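## Task

Plate R33 is partly out of slot 3 (slots count from 1 at the bottom) of plate hotel H1. Slide it in until it rests against the back stop, and make sure it stays there on its own, not only because the robot holds it. Then release it and move the gripper away.

## Robot and tools

Robot: a single arm (yam_ultra) with a two-finger parallel gripper. Joints, base outward: waist, shoulder, elbow, wrist pitch, wrist yaw, wrist roll, then the finger gap. Ranges in rad: waist -2.618 to 3.054, shoulder 0.000 to 3.142, elbow 0.000 to 3.142, wrist pitch -1.571 to 1.571, wrist yaw -1.571 to 1.571, wrist roll -2.094 to 2.094. The gap runs 0.000 m (closed) to 0.094 m (fully open). The elbow cannot go fully straight.

Frames. The scene frame has its origin on the table top below the arm base, +z up, +y to the left when facing along +x. Results report end_effector_position (metres) and end_effector_quat_wxyz in that frame; the reported position may be slightly wrong, more so far from the base, and the base may be tilted. That position is the point midway between the finger pads, roughly 1 cm short of the tips. In the gripper's own frame the fingers extend along +z and close along y. H1 has 4 slots numbered upward from 1.

execute_actions: argument "actions" is a list holding one action, one wait, or nothing. An empty list just reports state. An action is {"rows": [...], "steps": n} with n up to 15 (default 15), each step 1/30 s; one row is used per step and the final row repeats if rows run out. A wait is {"steps": n} with n up to 300, counted from the previous result, so thinking time eats into it. Optional "pictures" (boolean) toggles camera images. A rejected call sends nothing.

A row is 7 numbers, each in [-1, 1]: dx, dy, dz, rx, ry, rz, opening. The first six are an offset, expressed in the gripper's own axes, from the gripper pose shown in the latest result (or from the current pose if no result in this scene shows one yet, and for later calls within the same reply). Every row is relative to that same base pose, not to the preceding row. Scale: 1.0 equals 0.6 m of translation or 180 degrees; rx, ry, rz form one rotation vector. Opening is absolute, not an offset: +1 is 0.094 m open, -1 is closed. All-zero offsets are not a pause; they pull the hand back to the base pose.

move: "target" is one such 7-number row (offset in gripper axes from the last shown pose, plus absolute opening); "speed" is the path's top speed in m/s, 0.002 to 0.5, default 0.25, turning capped at twice that in rad/s. It follows a straight path lasting 0.5 to 10 s (cut off at 10 s), turning the short way. The opening is commanded at the start. It ignores obstacles, and the real hand may lag, wander or exceed the speed, especially near full reach. It finishes when hand and fingers settle, or 5 s after the path ends. Its result adds a "move:" line: done (settled near target), or off_target, moving, held, fault; plus which limits acted (paced = clipped command; held = a clearance check blocked steps, after which the arm may jump fast) and the distance to target.

wait: "seconds" 0 to 10; nothing new is sent. zoom_image: "camera" is cam_high, cam_low or cam_wrist (each 896x504); "region" is [x0, y0, x1, y1] in pixels from the top-left, at most 504 by 504. read_manual only gives licence text. finished_scene: pass the current scene's number; it ends the scene for good and reports success.

Controller behaviour: each step the commanded pose is limited to 70 mm and 16 degrees from the measured pose, then solved by damped IK, position before orientation. After an action, the arm only continues to the last clipped pose, so long reaches need several actions; check the result. Motions often stop a centimetre or more low, and repeated zero offsets let it sag; correct by commanding back up. Because offsets start from the measured pose, repeating a small push against something rigid does not press harder, but against something that yields it advances further. "Hand target" shows where the controller is heading. "pose unreachable" and HELD mark steps the clearance check altered or blocked (a mount under the base counts as arm).

Gripper: grip_measured gives finger opening on the command scale (may be off by about 1 mm). Commanding about 0.03 below it holds firmly. Pads push up to roughly 50-62 N.

Result lines: Joint positions and Joint velocities (rad, rad/s, then gap in m, m/s); FAULT lines for stops; MOTOR HOT from 75 °C. At 90 °C the arm halts 10 s; at 100 °C it goes limp and drops. Avoid long loaded holds.

Cautions: things may get tugged or nudged occasionally. Never knock anything off the table. Push plates gently at low speed, aim only a little past the contact point, avoid slams and hard shoves, then open, retract and confirm the plate stays seated before finishing.

Each tool is called after "Request:" as name(argument=value, ...) on one line, values as JSON.

## Session

Request:
execute_actions(actions=[])

Scene clock: 0.00 s of 7200.00 s.
end_effector_position=(+0.1575, +0.0813, +0.1414) grip_measured=+1.000 end_effector_quat_wxyz=(+0.585, +0.787, +0.014, +0.196)
Joint positions: [ 0.939  1.374  0.677 -1.121  0.569 -1.949  0.094]
Joint velocities: [-0.017 -0.012 -0.007 -0.037  0.022 -0.022  0.   ]
Hand target: +0.158, +0.080, +0.144; +0.590, +0.784, +0.017, +0.194

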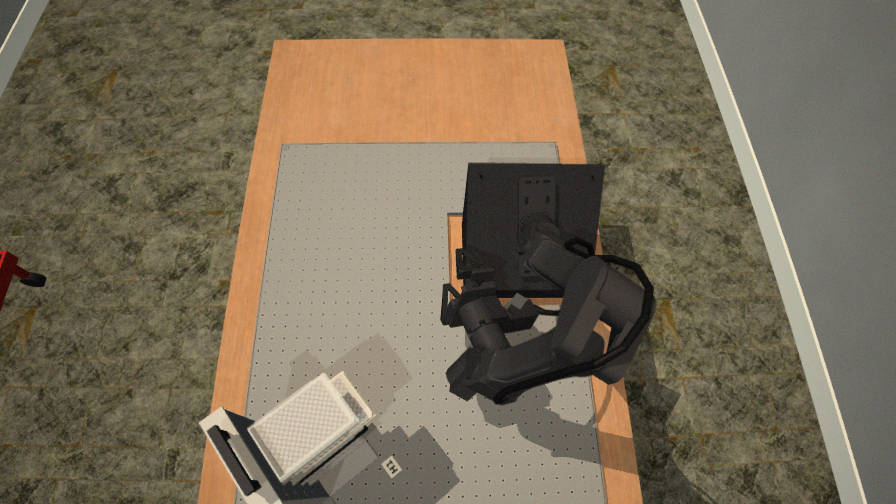

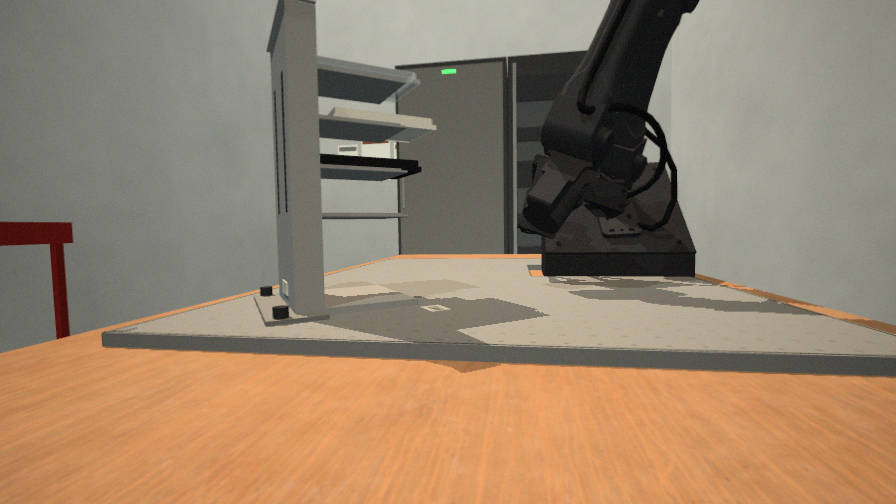

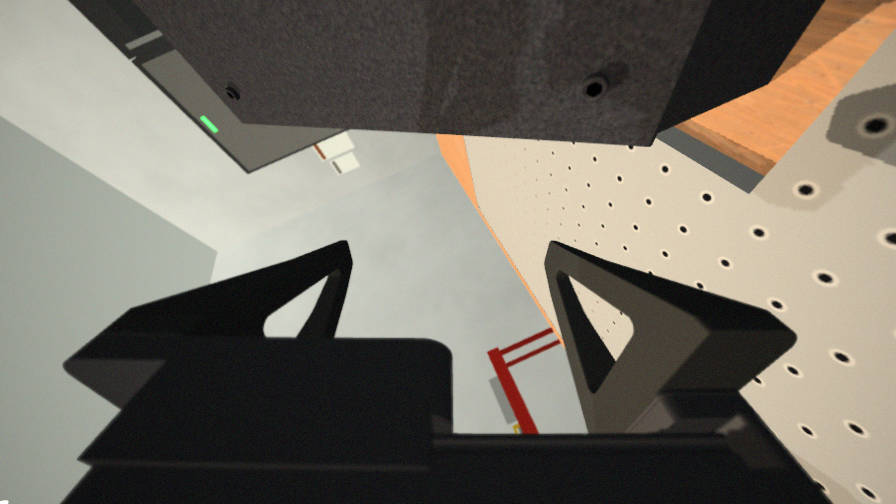

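Request:
move(target=[0.196,0.085,-0.194,0.17,0.54,-0.14,-1])

Scene clock: 8.57 s of 7200.00 s.
end_effector_position=(+0.2140, +0.1967, +0.2454) grip_measured=-0.997 end_effector_quat_wxyz=(+0.510, +0.562, +0.280, +0.588)
Joint positions: [ 1.197  1.028  0.533 -0.968  1.556 -2.086  0.   ]
Joint velocities: [-0.002  0.012 -0.002  0.051  0.007 -0.051  0.001]
Hand target: +0.216, +0.201, +0.251; +0.521, +0.549, +0.282, +0.590
Off the commanded pose: 0.008 m, 55 deg; orientation clipped at the last step of the last action.
joint sent to its limit — the command would take joint 5 (wrist yaw) past its upper limit and joint 6 (wrist roll) past its lower limit, so those joints were sent only as far as their limits.
After step 90, 1.53 s passed at rest.
move: off_target; limits=paced,held; held on 33 of 121 steps
pose unreachable: on one or more control steps of this call an arm could not follow its commanded pose, so it was not sent that pose on those steps. It may still have moved: this result reports where it is.
cause: the commanded pose would bring two parts of the arm too close to each other (its upper arm (the part past joint 2) and its wrist camera, with joints 3 (elbow) to 6 (wrist roll) between them).

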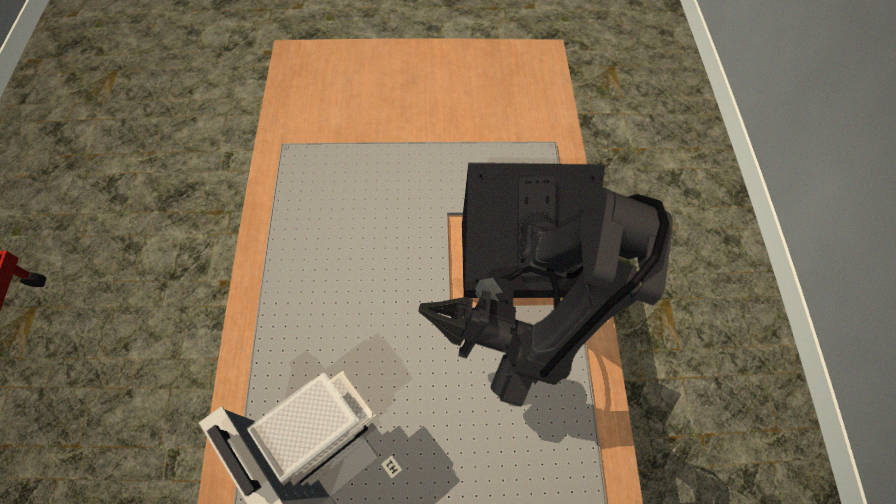

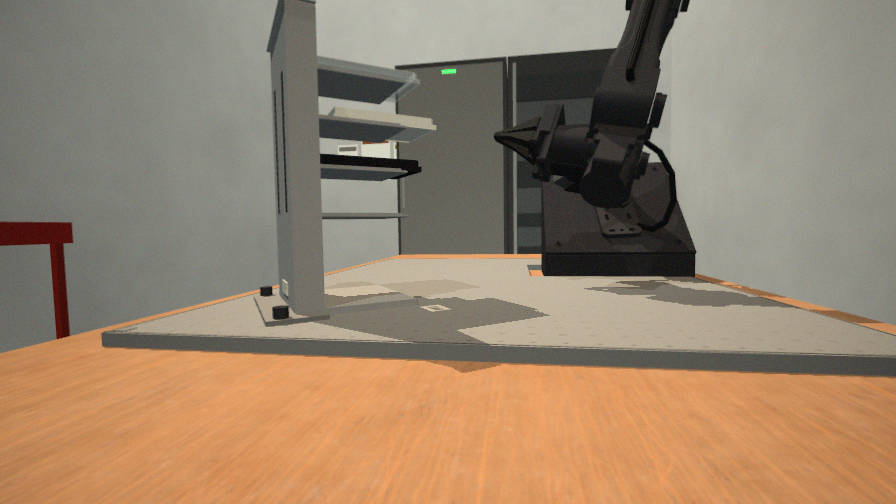

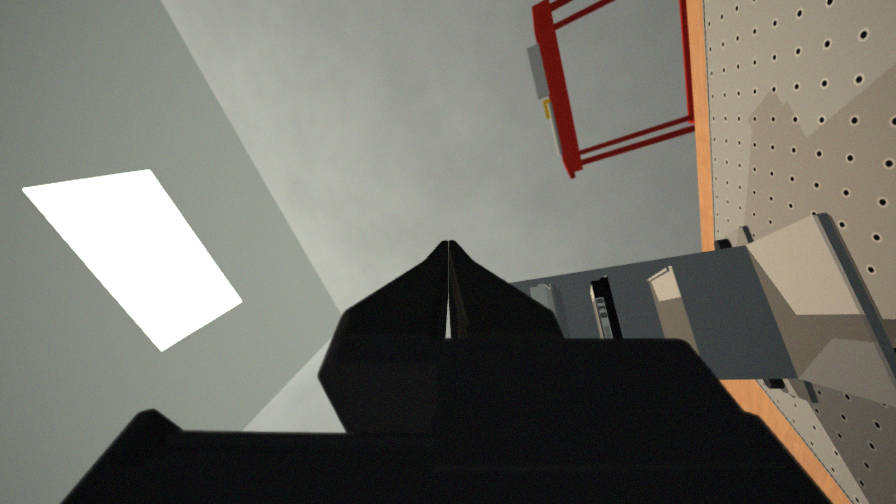

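Request:
move(target=[0.156,-0.095,0.01,-0.113,0.301,-0.551,-1])

Scene clock: 16.23 s of 7200.00 s.
end_effector_position=(+0.2461, +0.2974, +0.2286) grip_measured=-0.997 end_effector_quat_wxyz=(+0.652, +0.465, +0.411, +0.436)
Joint positions: [ 1.183  1.525  1.091 -1.56   1.566 -2.087  0.   ]
Joint velocities: [ 0.007 -0.007  0.002  0.037  0.007  0.022  0.001]
Hand target: +0.250, +0.300, +0.232; +0.661, +0.456, +0.411, +0.432
Off the commanded pose: 0.005 m, 89 deg; orientation clipped at the last step of the last action.
joint sent to its limit — the command would take joint 4 (wrist pitch) past its lower limit, joint 5 (wrist yaw) past its upper limit and joint 6 (wrist roll) past its lower limit, so those joints were sent only as far as their limits.
After step 90, 0.33 s passed at rest.
move: off_target; limits=paced

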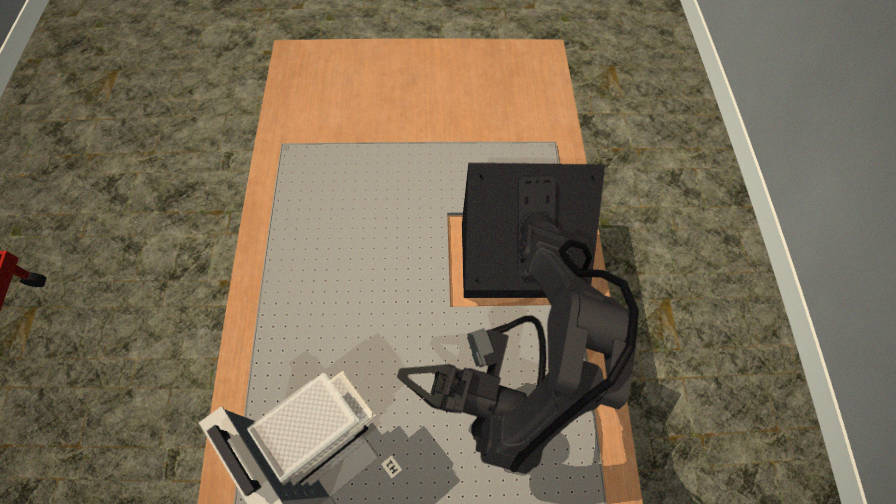

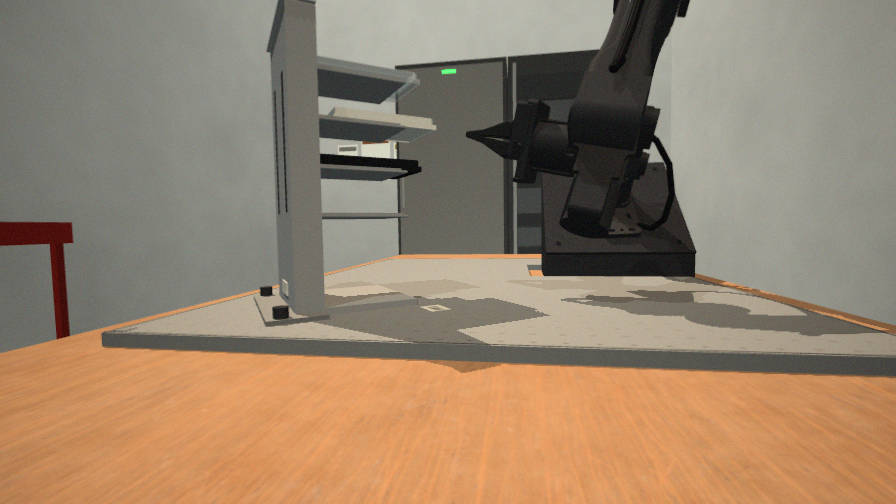

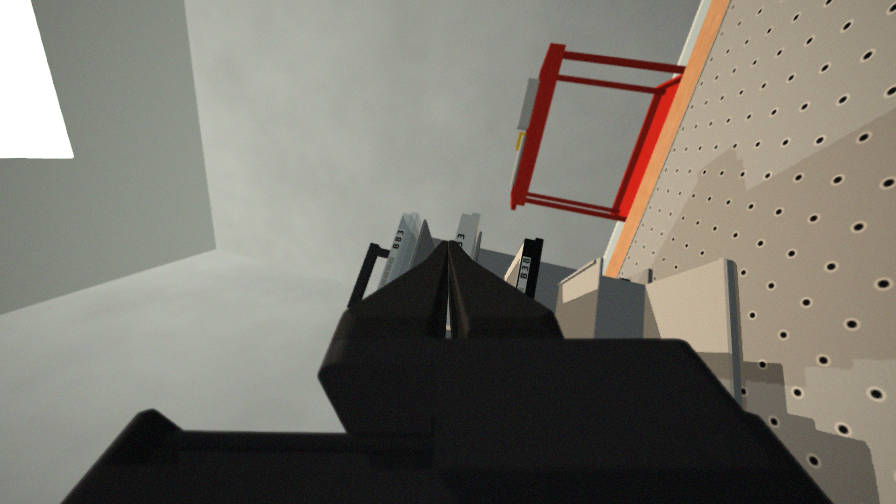

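Request:
move(target=[0,0,-0.05,-0.04,0.295,0.07,-1])

Scene clock: 20.23 s of 7200.00 s.
end_effector_position=(+0.2193, +0.3055, +0.2193) grip_measured=-0.997 end_effector_quat_wxyz=(+0.569, +0.505, +0.421, +0.495)
Joint positions: [ 1.318  1.439  1.014 -1.523  1.566 -1.958  0.   ]
Joint velocities: [-0.002 -0.007  0.012  0.037 -0.007 -0.007  0.001]
Hand target: +0.217, +0.305, +0.222; +0.565, +0.501, +0.424, +0.500
Off the commanded pose: 0.003 m, 49 deg; orientation clipped at the last step of the last action.
joint sent to its limit — the command would take joint 5 (wrist yaw) past its upper limit, so that joint was sent only as far as its limit.
move: off_target; limits=paced

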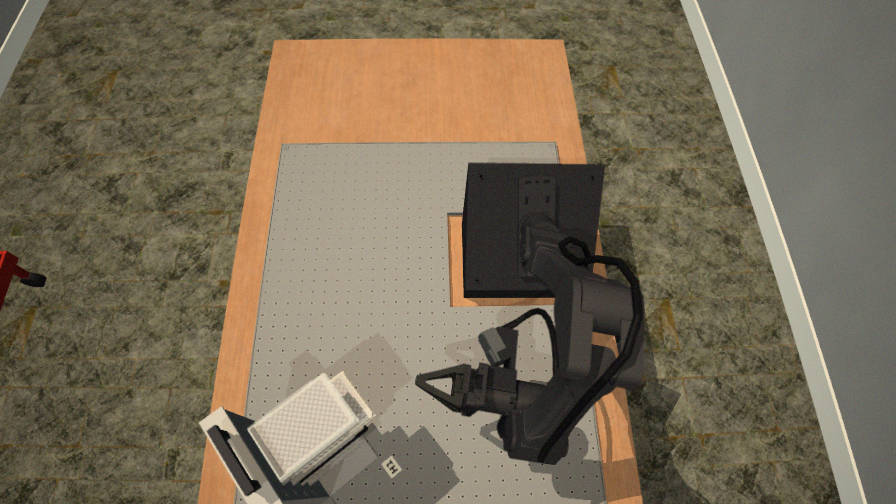

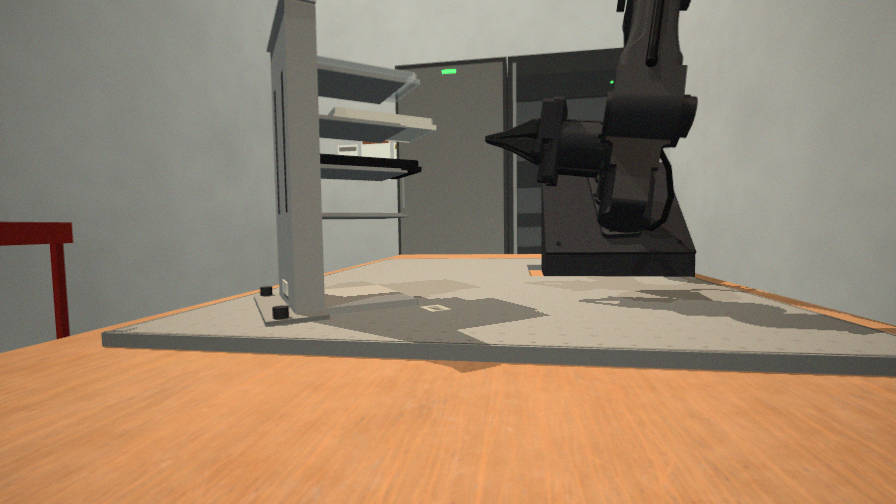

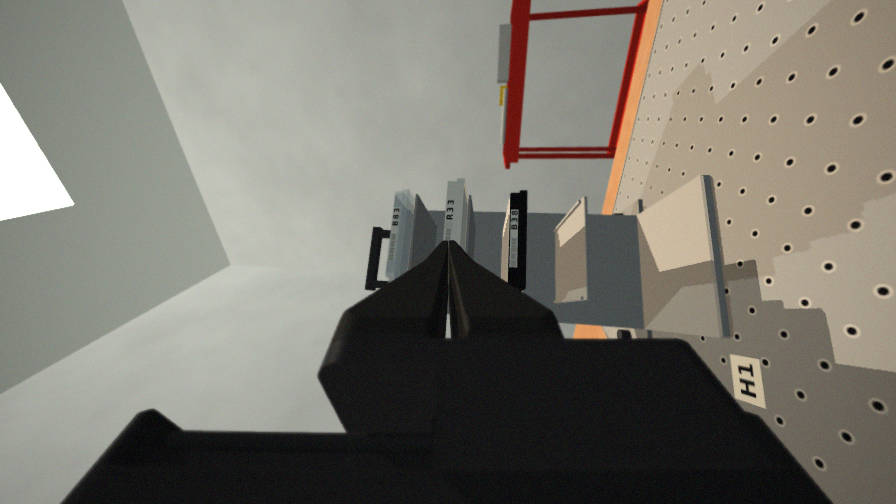

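Request:
move(target=[-0.17,-0.08,-0.02,0.47,0,0,-1])

Scene clock: 27.93 s of 7200.00 s.
end_effector_position=(+0.1960, +0.2119, +0.1623) grip_measured=-0.997 end_effector_quat_wxyz=(+0.449, +0.733, +0.274, +0.430)
Joint positions: [ 1.301  1.147  0.713 -0.992  1.099 -2.086  0.   ]
Joint velocities: [ 0.007 -0.012 -0.002  0.022  0.022 -0.007 -0.   ]
Hand target: +0.197, +0.206, +0.166; +0.456, +0.731, +0.273, +0.429
Off the commanded pose: 0.008 m, 73 deg; orientation clipped at the last step of the last action.
joint sent to its limit — the command would take joint 6 (wrist roll) past its lower limit, so that joint was sent only as far as its limit.
move: off_target; limits=paced

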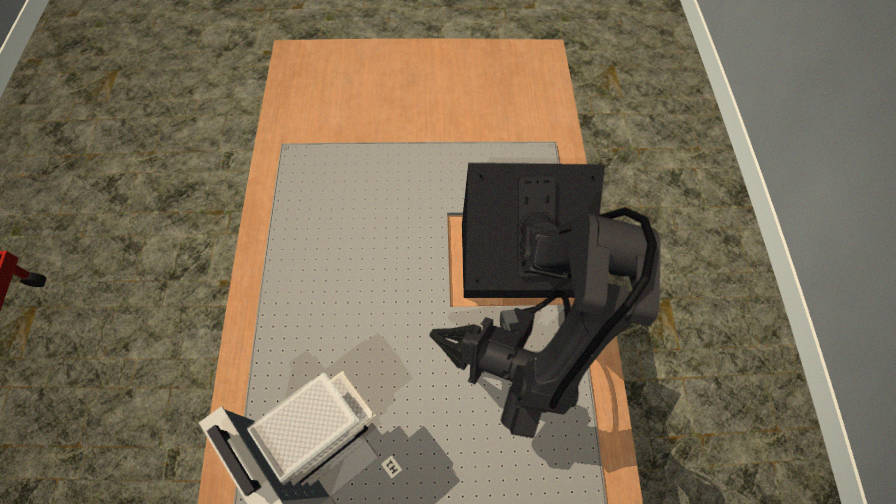

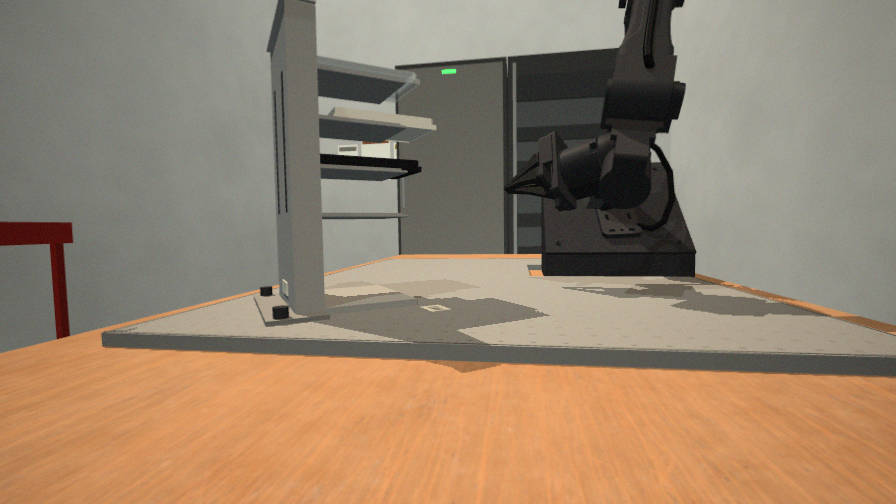

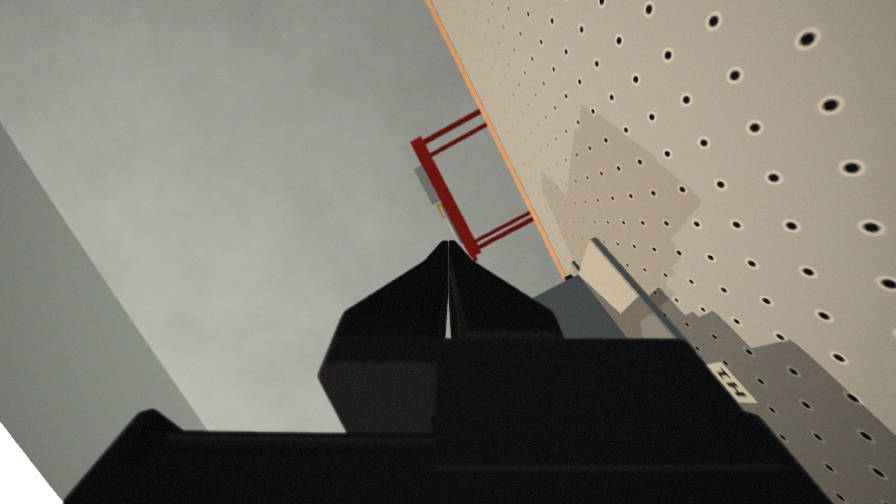

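Request:
move(target=[0,0,0,0,0,0.6,-1], speed=0.5)

Scene clock: 31.30 s of 7200.00 s.
end_effector_position=(+0.1950, +0.2125, +0.1605) grip_measured=-0.997 end_effector_quat_wxyz=(-0.081, +0.658, -0.435, +0.609)
Joint positions: [ 1.3    1.137  0.713 -0.981  1.082 -0.221  0.   ]
Joint velocities: [ 0.007 -0.002  0.007 -0.022  0.037  0.022  0.   ]
Hand target: +0.196, +0.212, +0.162; -0.084, +0.653, -0.432, +0.616
Off the commanded pose: 0.002 m, 1 deg.
move: done

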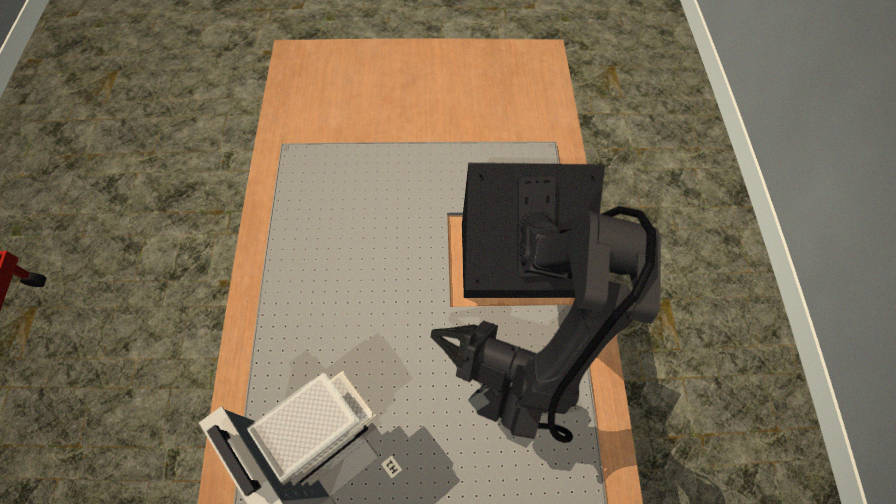

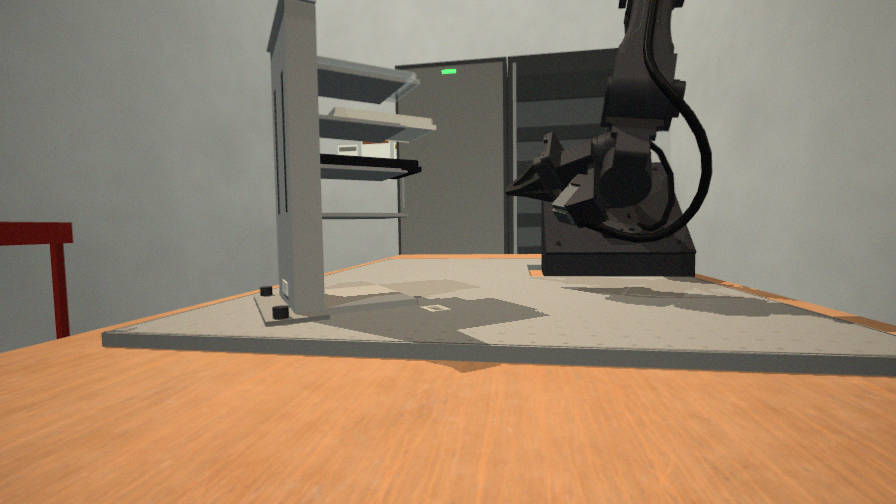

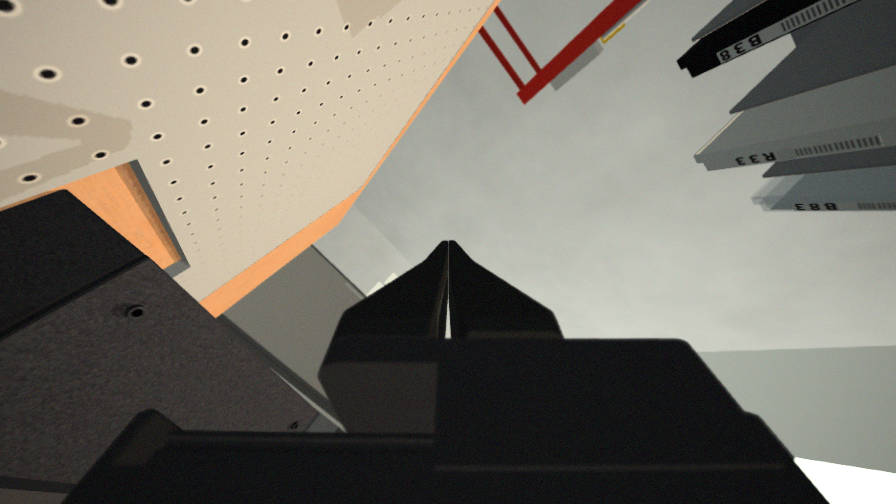

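Request:
move(target=[-0.075,-0.04,0.017,-0.29,-0.343,0.435,-1], speed=0.4)

Scene clock: 36.73 s of 7200.00 s.
end_effector_position=(+0.2200, +0.2576, +0.1389) grip_measured=-0.997 end_effector_quat_wxyz=(+0.346, -0.416, +0.820, +0.187)
Joint positions: [ 0.136  0.952  0.125  0.731 -0.962  0.357  0.   ]
Joint velocities: [ 0.022  0.002 -0.012 -0.037 -0.037  0.007 -0.001]
Hand target: +0.220, +0.253, +0.137; +0.347, -0.408, +0.824, +0.185
Off the commanded pose: 0.005 m, 1 deg.
move: done

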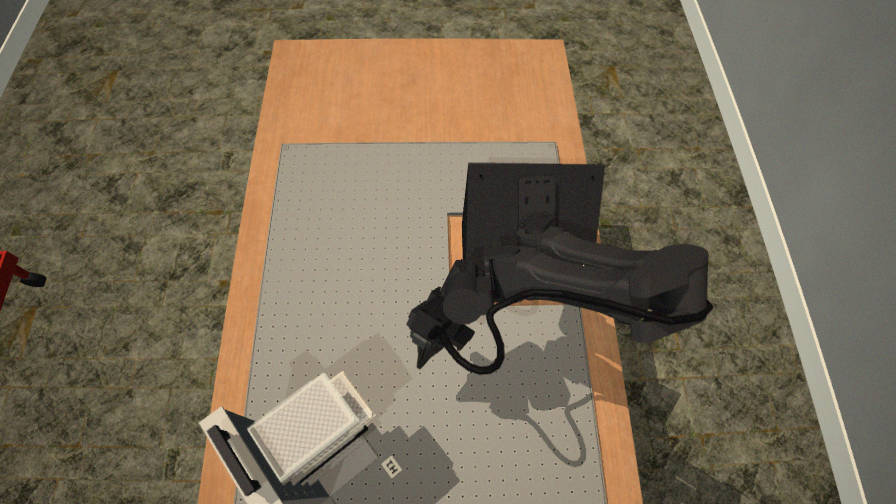

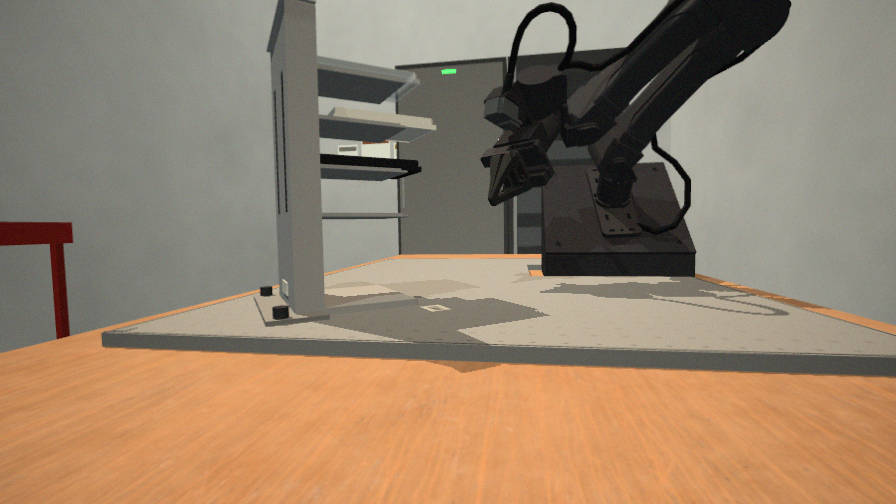

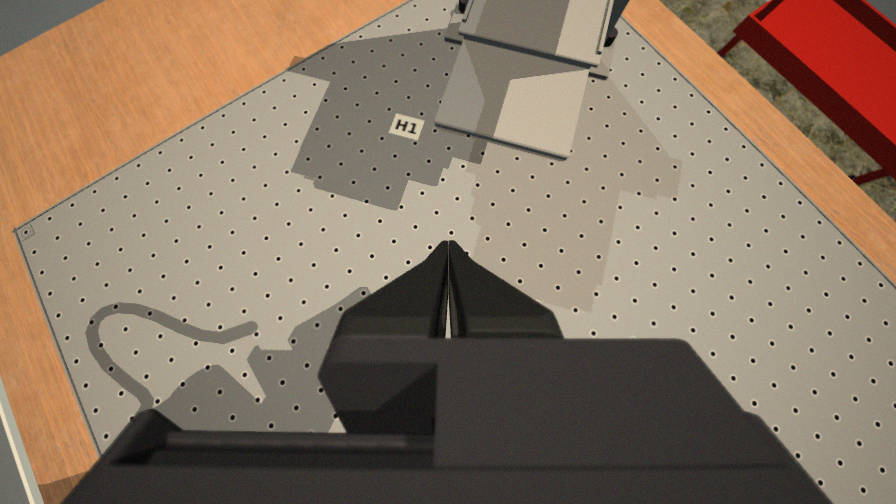

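Request:
move(target=[-0.137,0,-0.05,0,-0.25,0,-1])

Scene clock: 40.50 s of 7200.00 s.
end_effector_position=(+0.2450, +0.2861, +0.2163) grip_measured=-0.997 end_effector_quat_wxyz=(+0.564, -0.317, +0.720, +0.251)
Joint positions: [ 0.212  1.138 -0.001  1.555 -0.507  0.744  0.   ]
Joint velocities: [ 0.002 -0.002 -0.012  0.007 -0.007 -0.037  0.   ]
Hand target: +0.242, +0.286, +0.220; +0.572, -0.312, +0.715, +0.253
Off the commanded pose: 0.004 m, 16 deg; orientation clipped at the last step of the last action.
joint sent to its limit — the command would take joint 3 (elbow) past its lower limit and joint 4 (wrist pitch) past its upper limit, so those joints were sent only as far as their limits.
move: off_target; limits=paced

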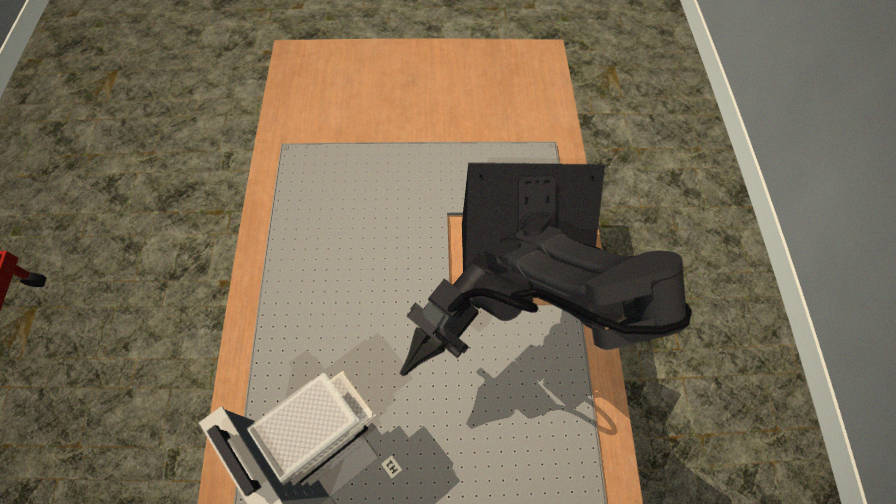

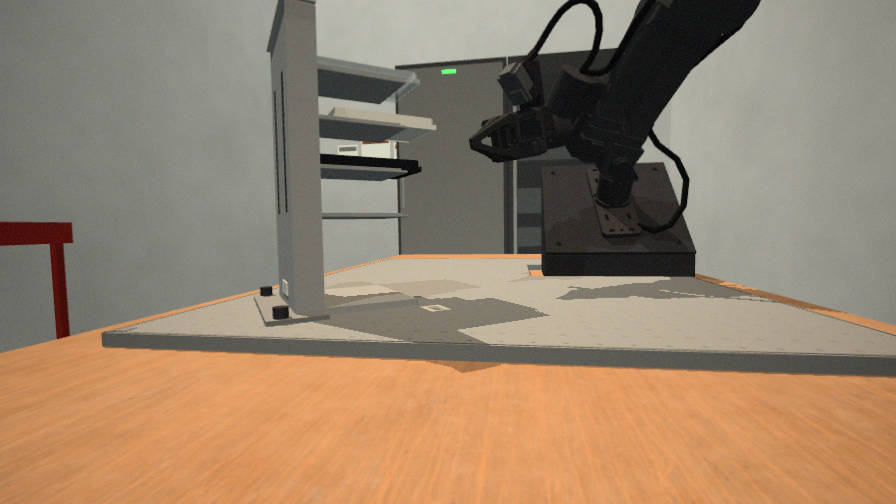

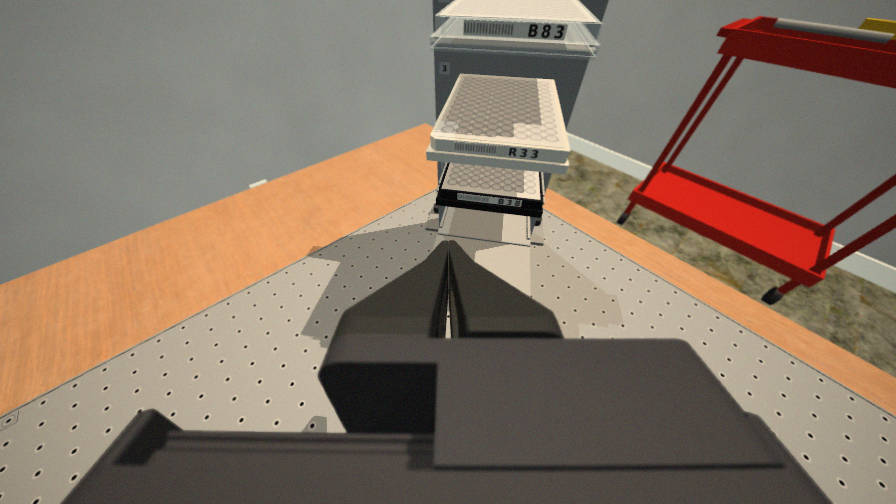

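Request:
move(target=[-0.02,-0.045,0.09,-0.04,0,0,-1], speed=0.1)

Scene clock: 42.57 s of 7200.00 s.
end_effector_position=(+0.2948, +0.3099, +0.2079) grip_measured=-0.997 end_effector_quat_wxyz=(+0.522, -0.343, +0.735, +0.264)
Joint positions: [ 0.178  1.393  0.243  1.559 -0.644  0.759  0.   ]
Joint velocities: [ 0.007 -0.022 -0.002  0.051 -0.037 -0.007 -0.   ]
Hand target: +0.302, +0.310, +0.216; +0.533, -0.342, +0.729, +0.262
Off the commanded pose: 0.010 m, 6 deg.
joint sent to its limit — the command would take joint 4 (wrist pitch) past its upper limit, so that joint was sent only as far as its limit.
move: off_target

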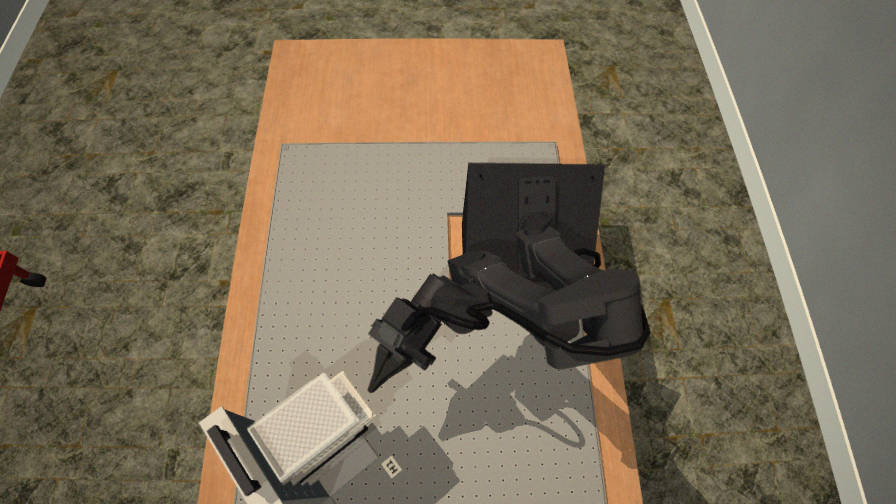

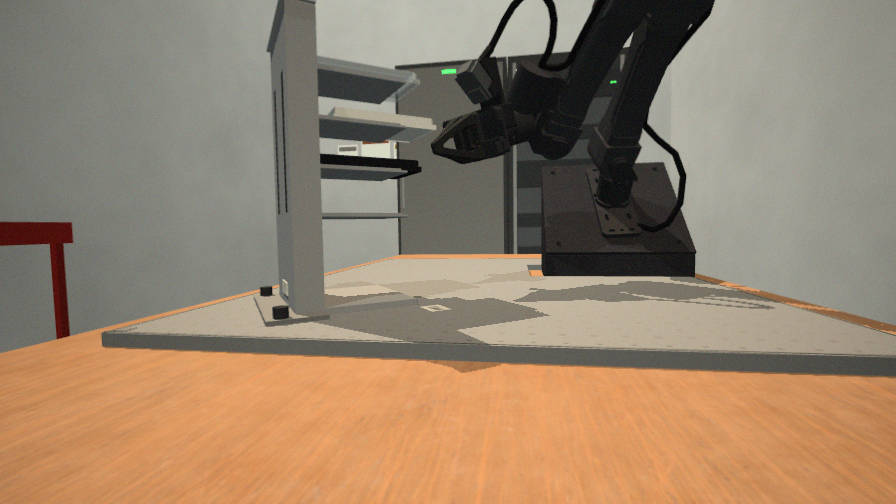

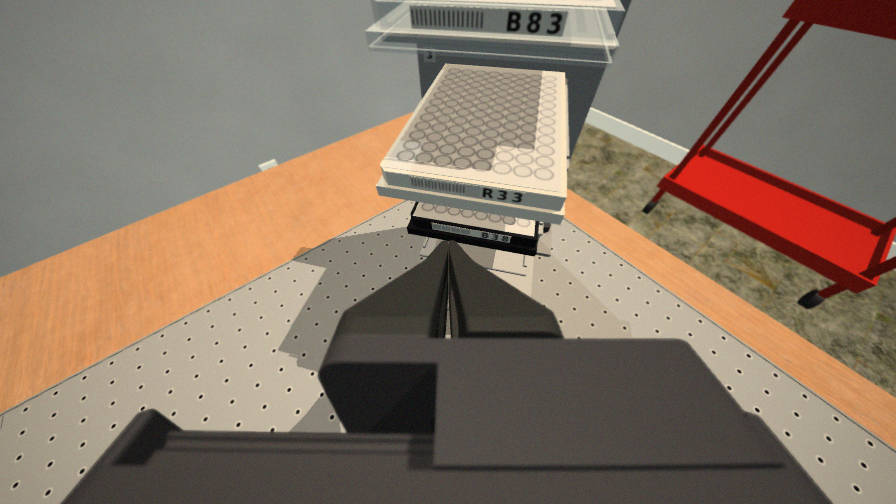

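Request:
move(target=[-0.05,-0.01,-0.005,0,0,0,-1], speed=0.08)

Scene clock: 44.00 s of 7200.00 s.
end_effector_position=(+0.3007, +0.3070, +0.2248) grip_measured=-0.997 end_effector_quat_wxyz=(+0.509, -0.339, +0.745, +0.267)
Joint positions: [ 0.088  1.341  0.284  1.477 -0.746  0.817  0.   ]
Joint velocities: [ 0.002  0.002 -0.002 -0.037 -0.022 -0.007 -0.   ]
Hand target: +0.304, +0.311, +0.237; +0.522, -0.342, +0.735, +0.265
Off the commanded pose: 0.013 m, 2 deg.
move: off_target

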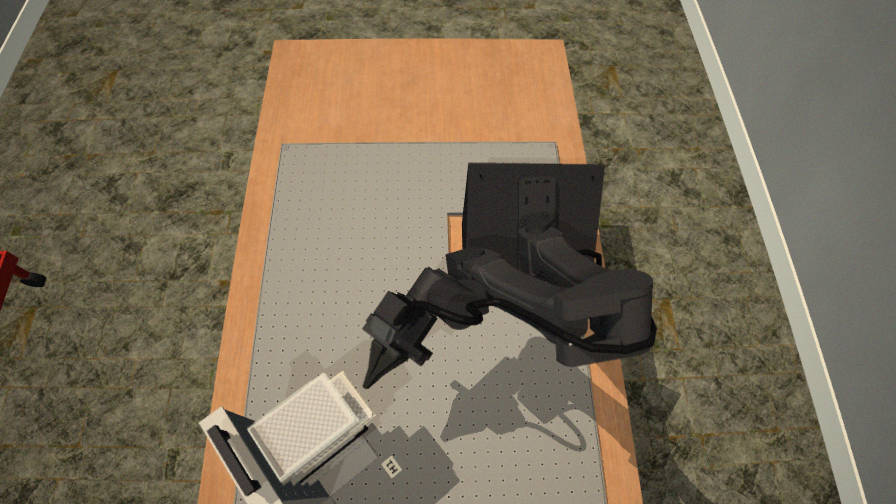

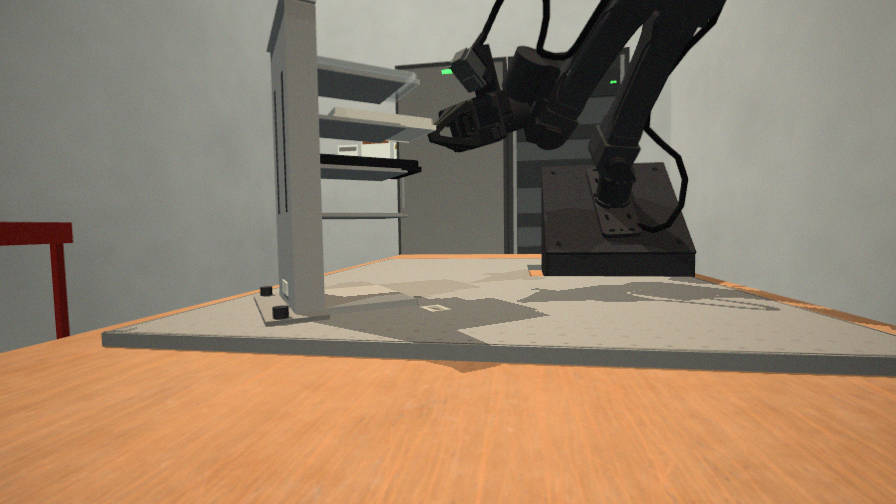

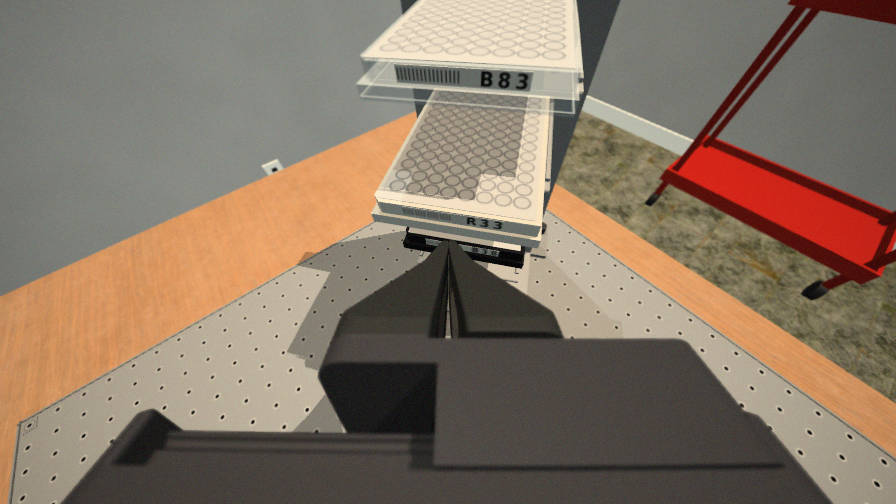

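Request:
move(target=[-0.05,0,0.02,0,0,0,-1], speed=0.05)

Scene clock: 45.77 s of 7200.00 s.
end_effector_position=(+0.3117, +0.3189, +0.2356) grip_measured=-0.997 end_effector_quat_wxyz=(+0.496, -0.335, +0.754, +0.270)
Joint positions: [ 0.071  1.304  0.371  1.341 -0.784  0.835  0.   ]
Joint velocities: [-0.007  0.002  0.007 -0.022 -0.037  0.037 -0.   ]
Hand target: +0.315, +0.323, +0.249; +0.510, -0.338, +0.745, +0.267
Off the commanded pose: 0.014 m, 2 deg.
move: off_target

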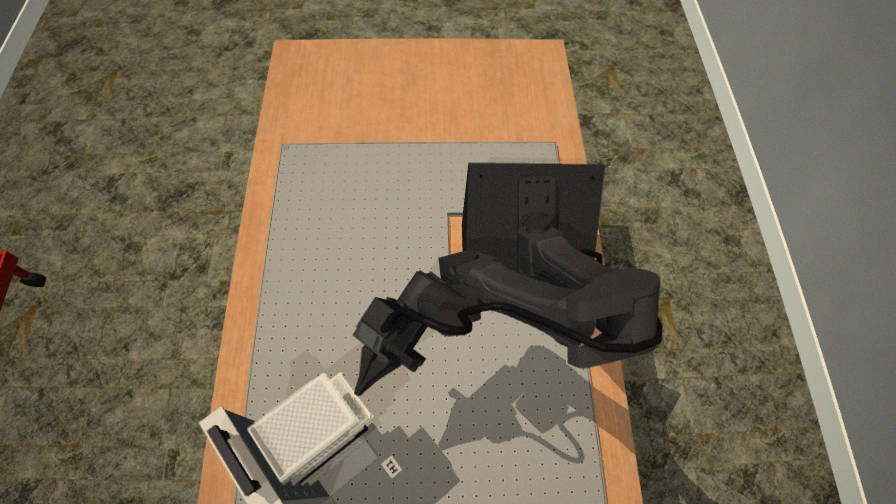

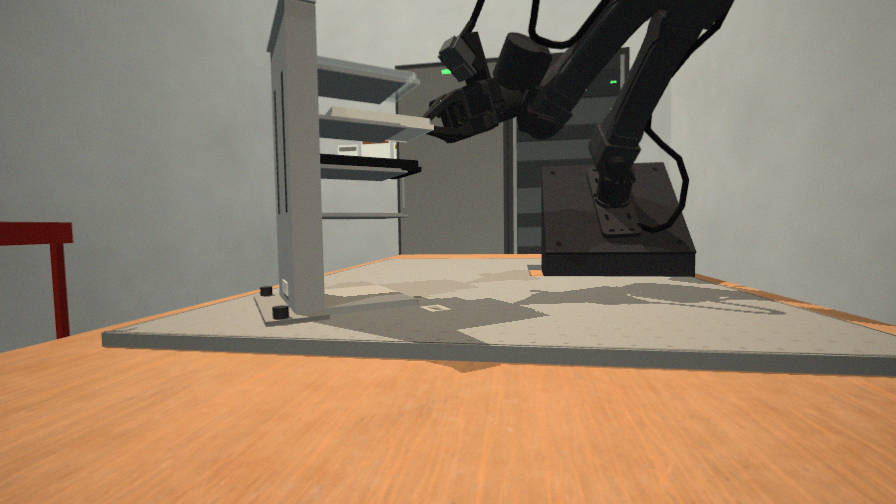

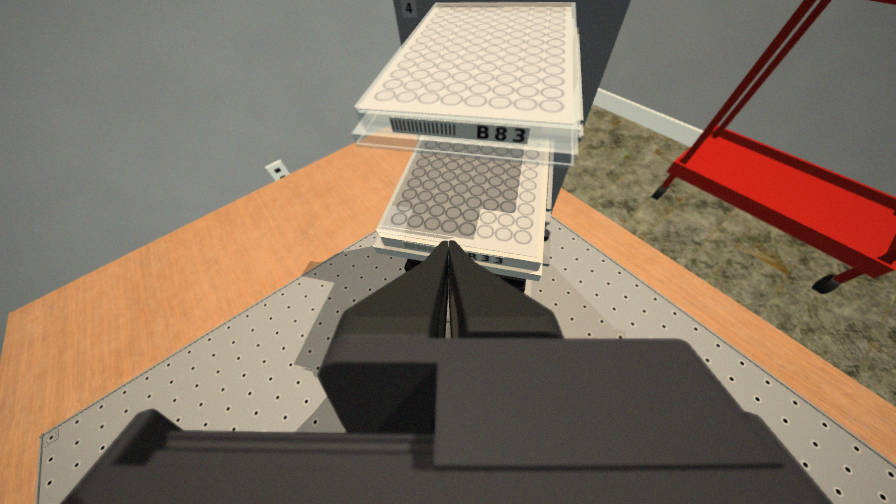

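Request:
move(target=[-0.043,-0.003,0.054,0,0,0,-1], speed=0.02)

Scene clock: 49.03 s of 7200.00 s.
end_effector_position=(+0.3257, +0.3384, +0.2400) grip_measured=-0.997 end_effector_quat_wxyz=(+0.483, -0.338, +0.761, +0.272)
Joint positions: [ 0.095  1.309  0.48   1.216 -0.789  0.823  0.   ]
Joint velocities: [-0.007 -0.007  0.002  0.022 -0.051  0.037 -0.002]
Hand target: +0.337, +0.348, +0.248; +0.496, -0.336, +0.754, +0.270
Off the commanded pose: 0.018 m, 2 deg.
move: off_target

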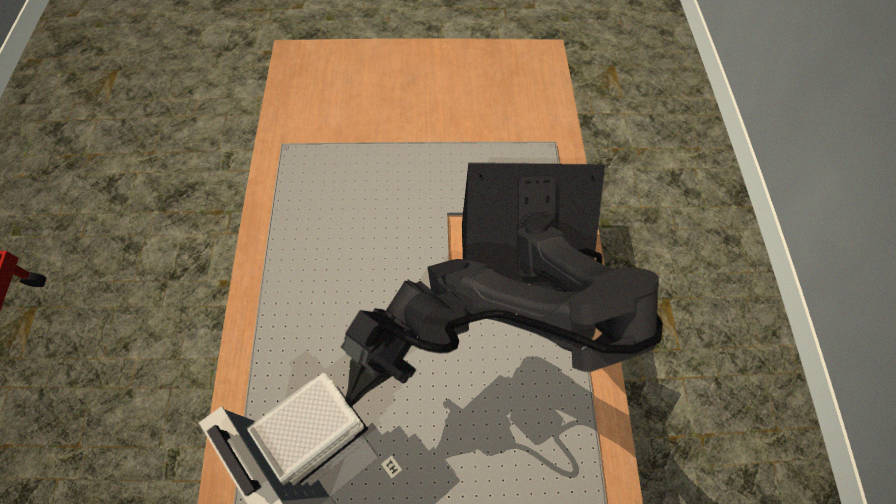

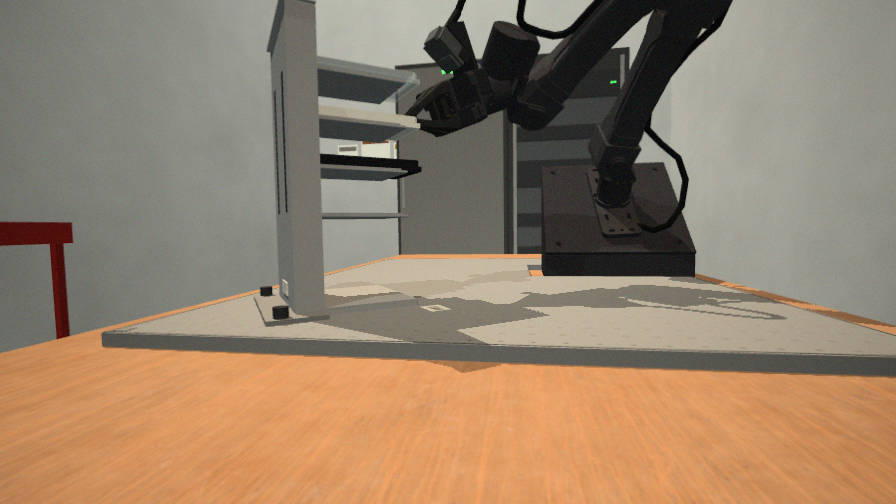

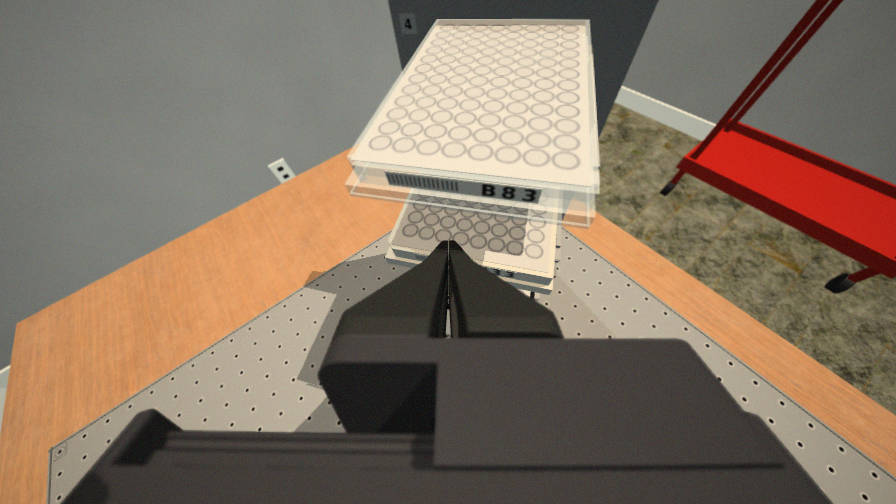

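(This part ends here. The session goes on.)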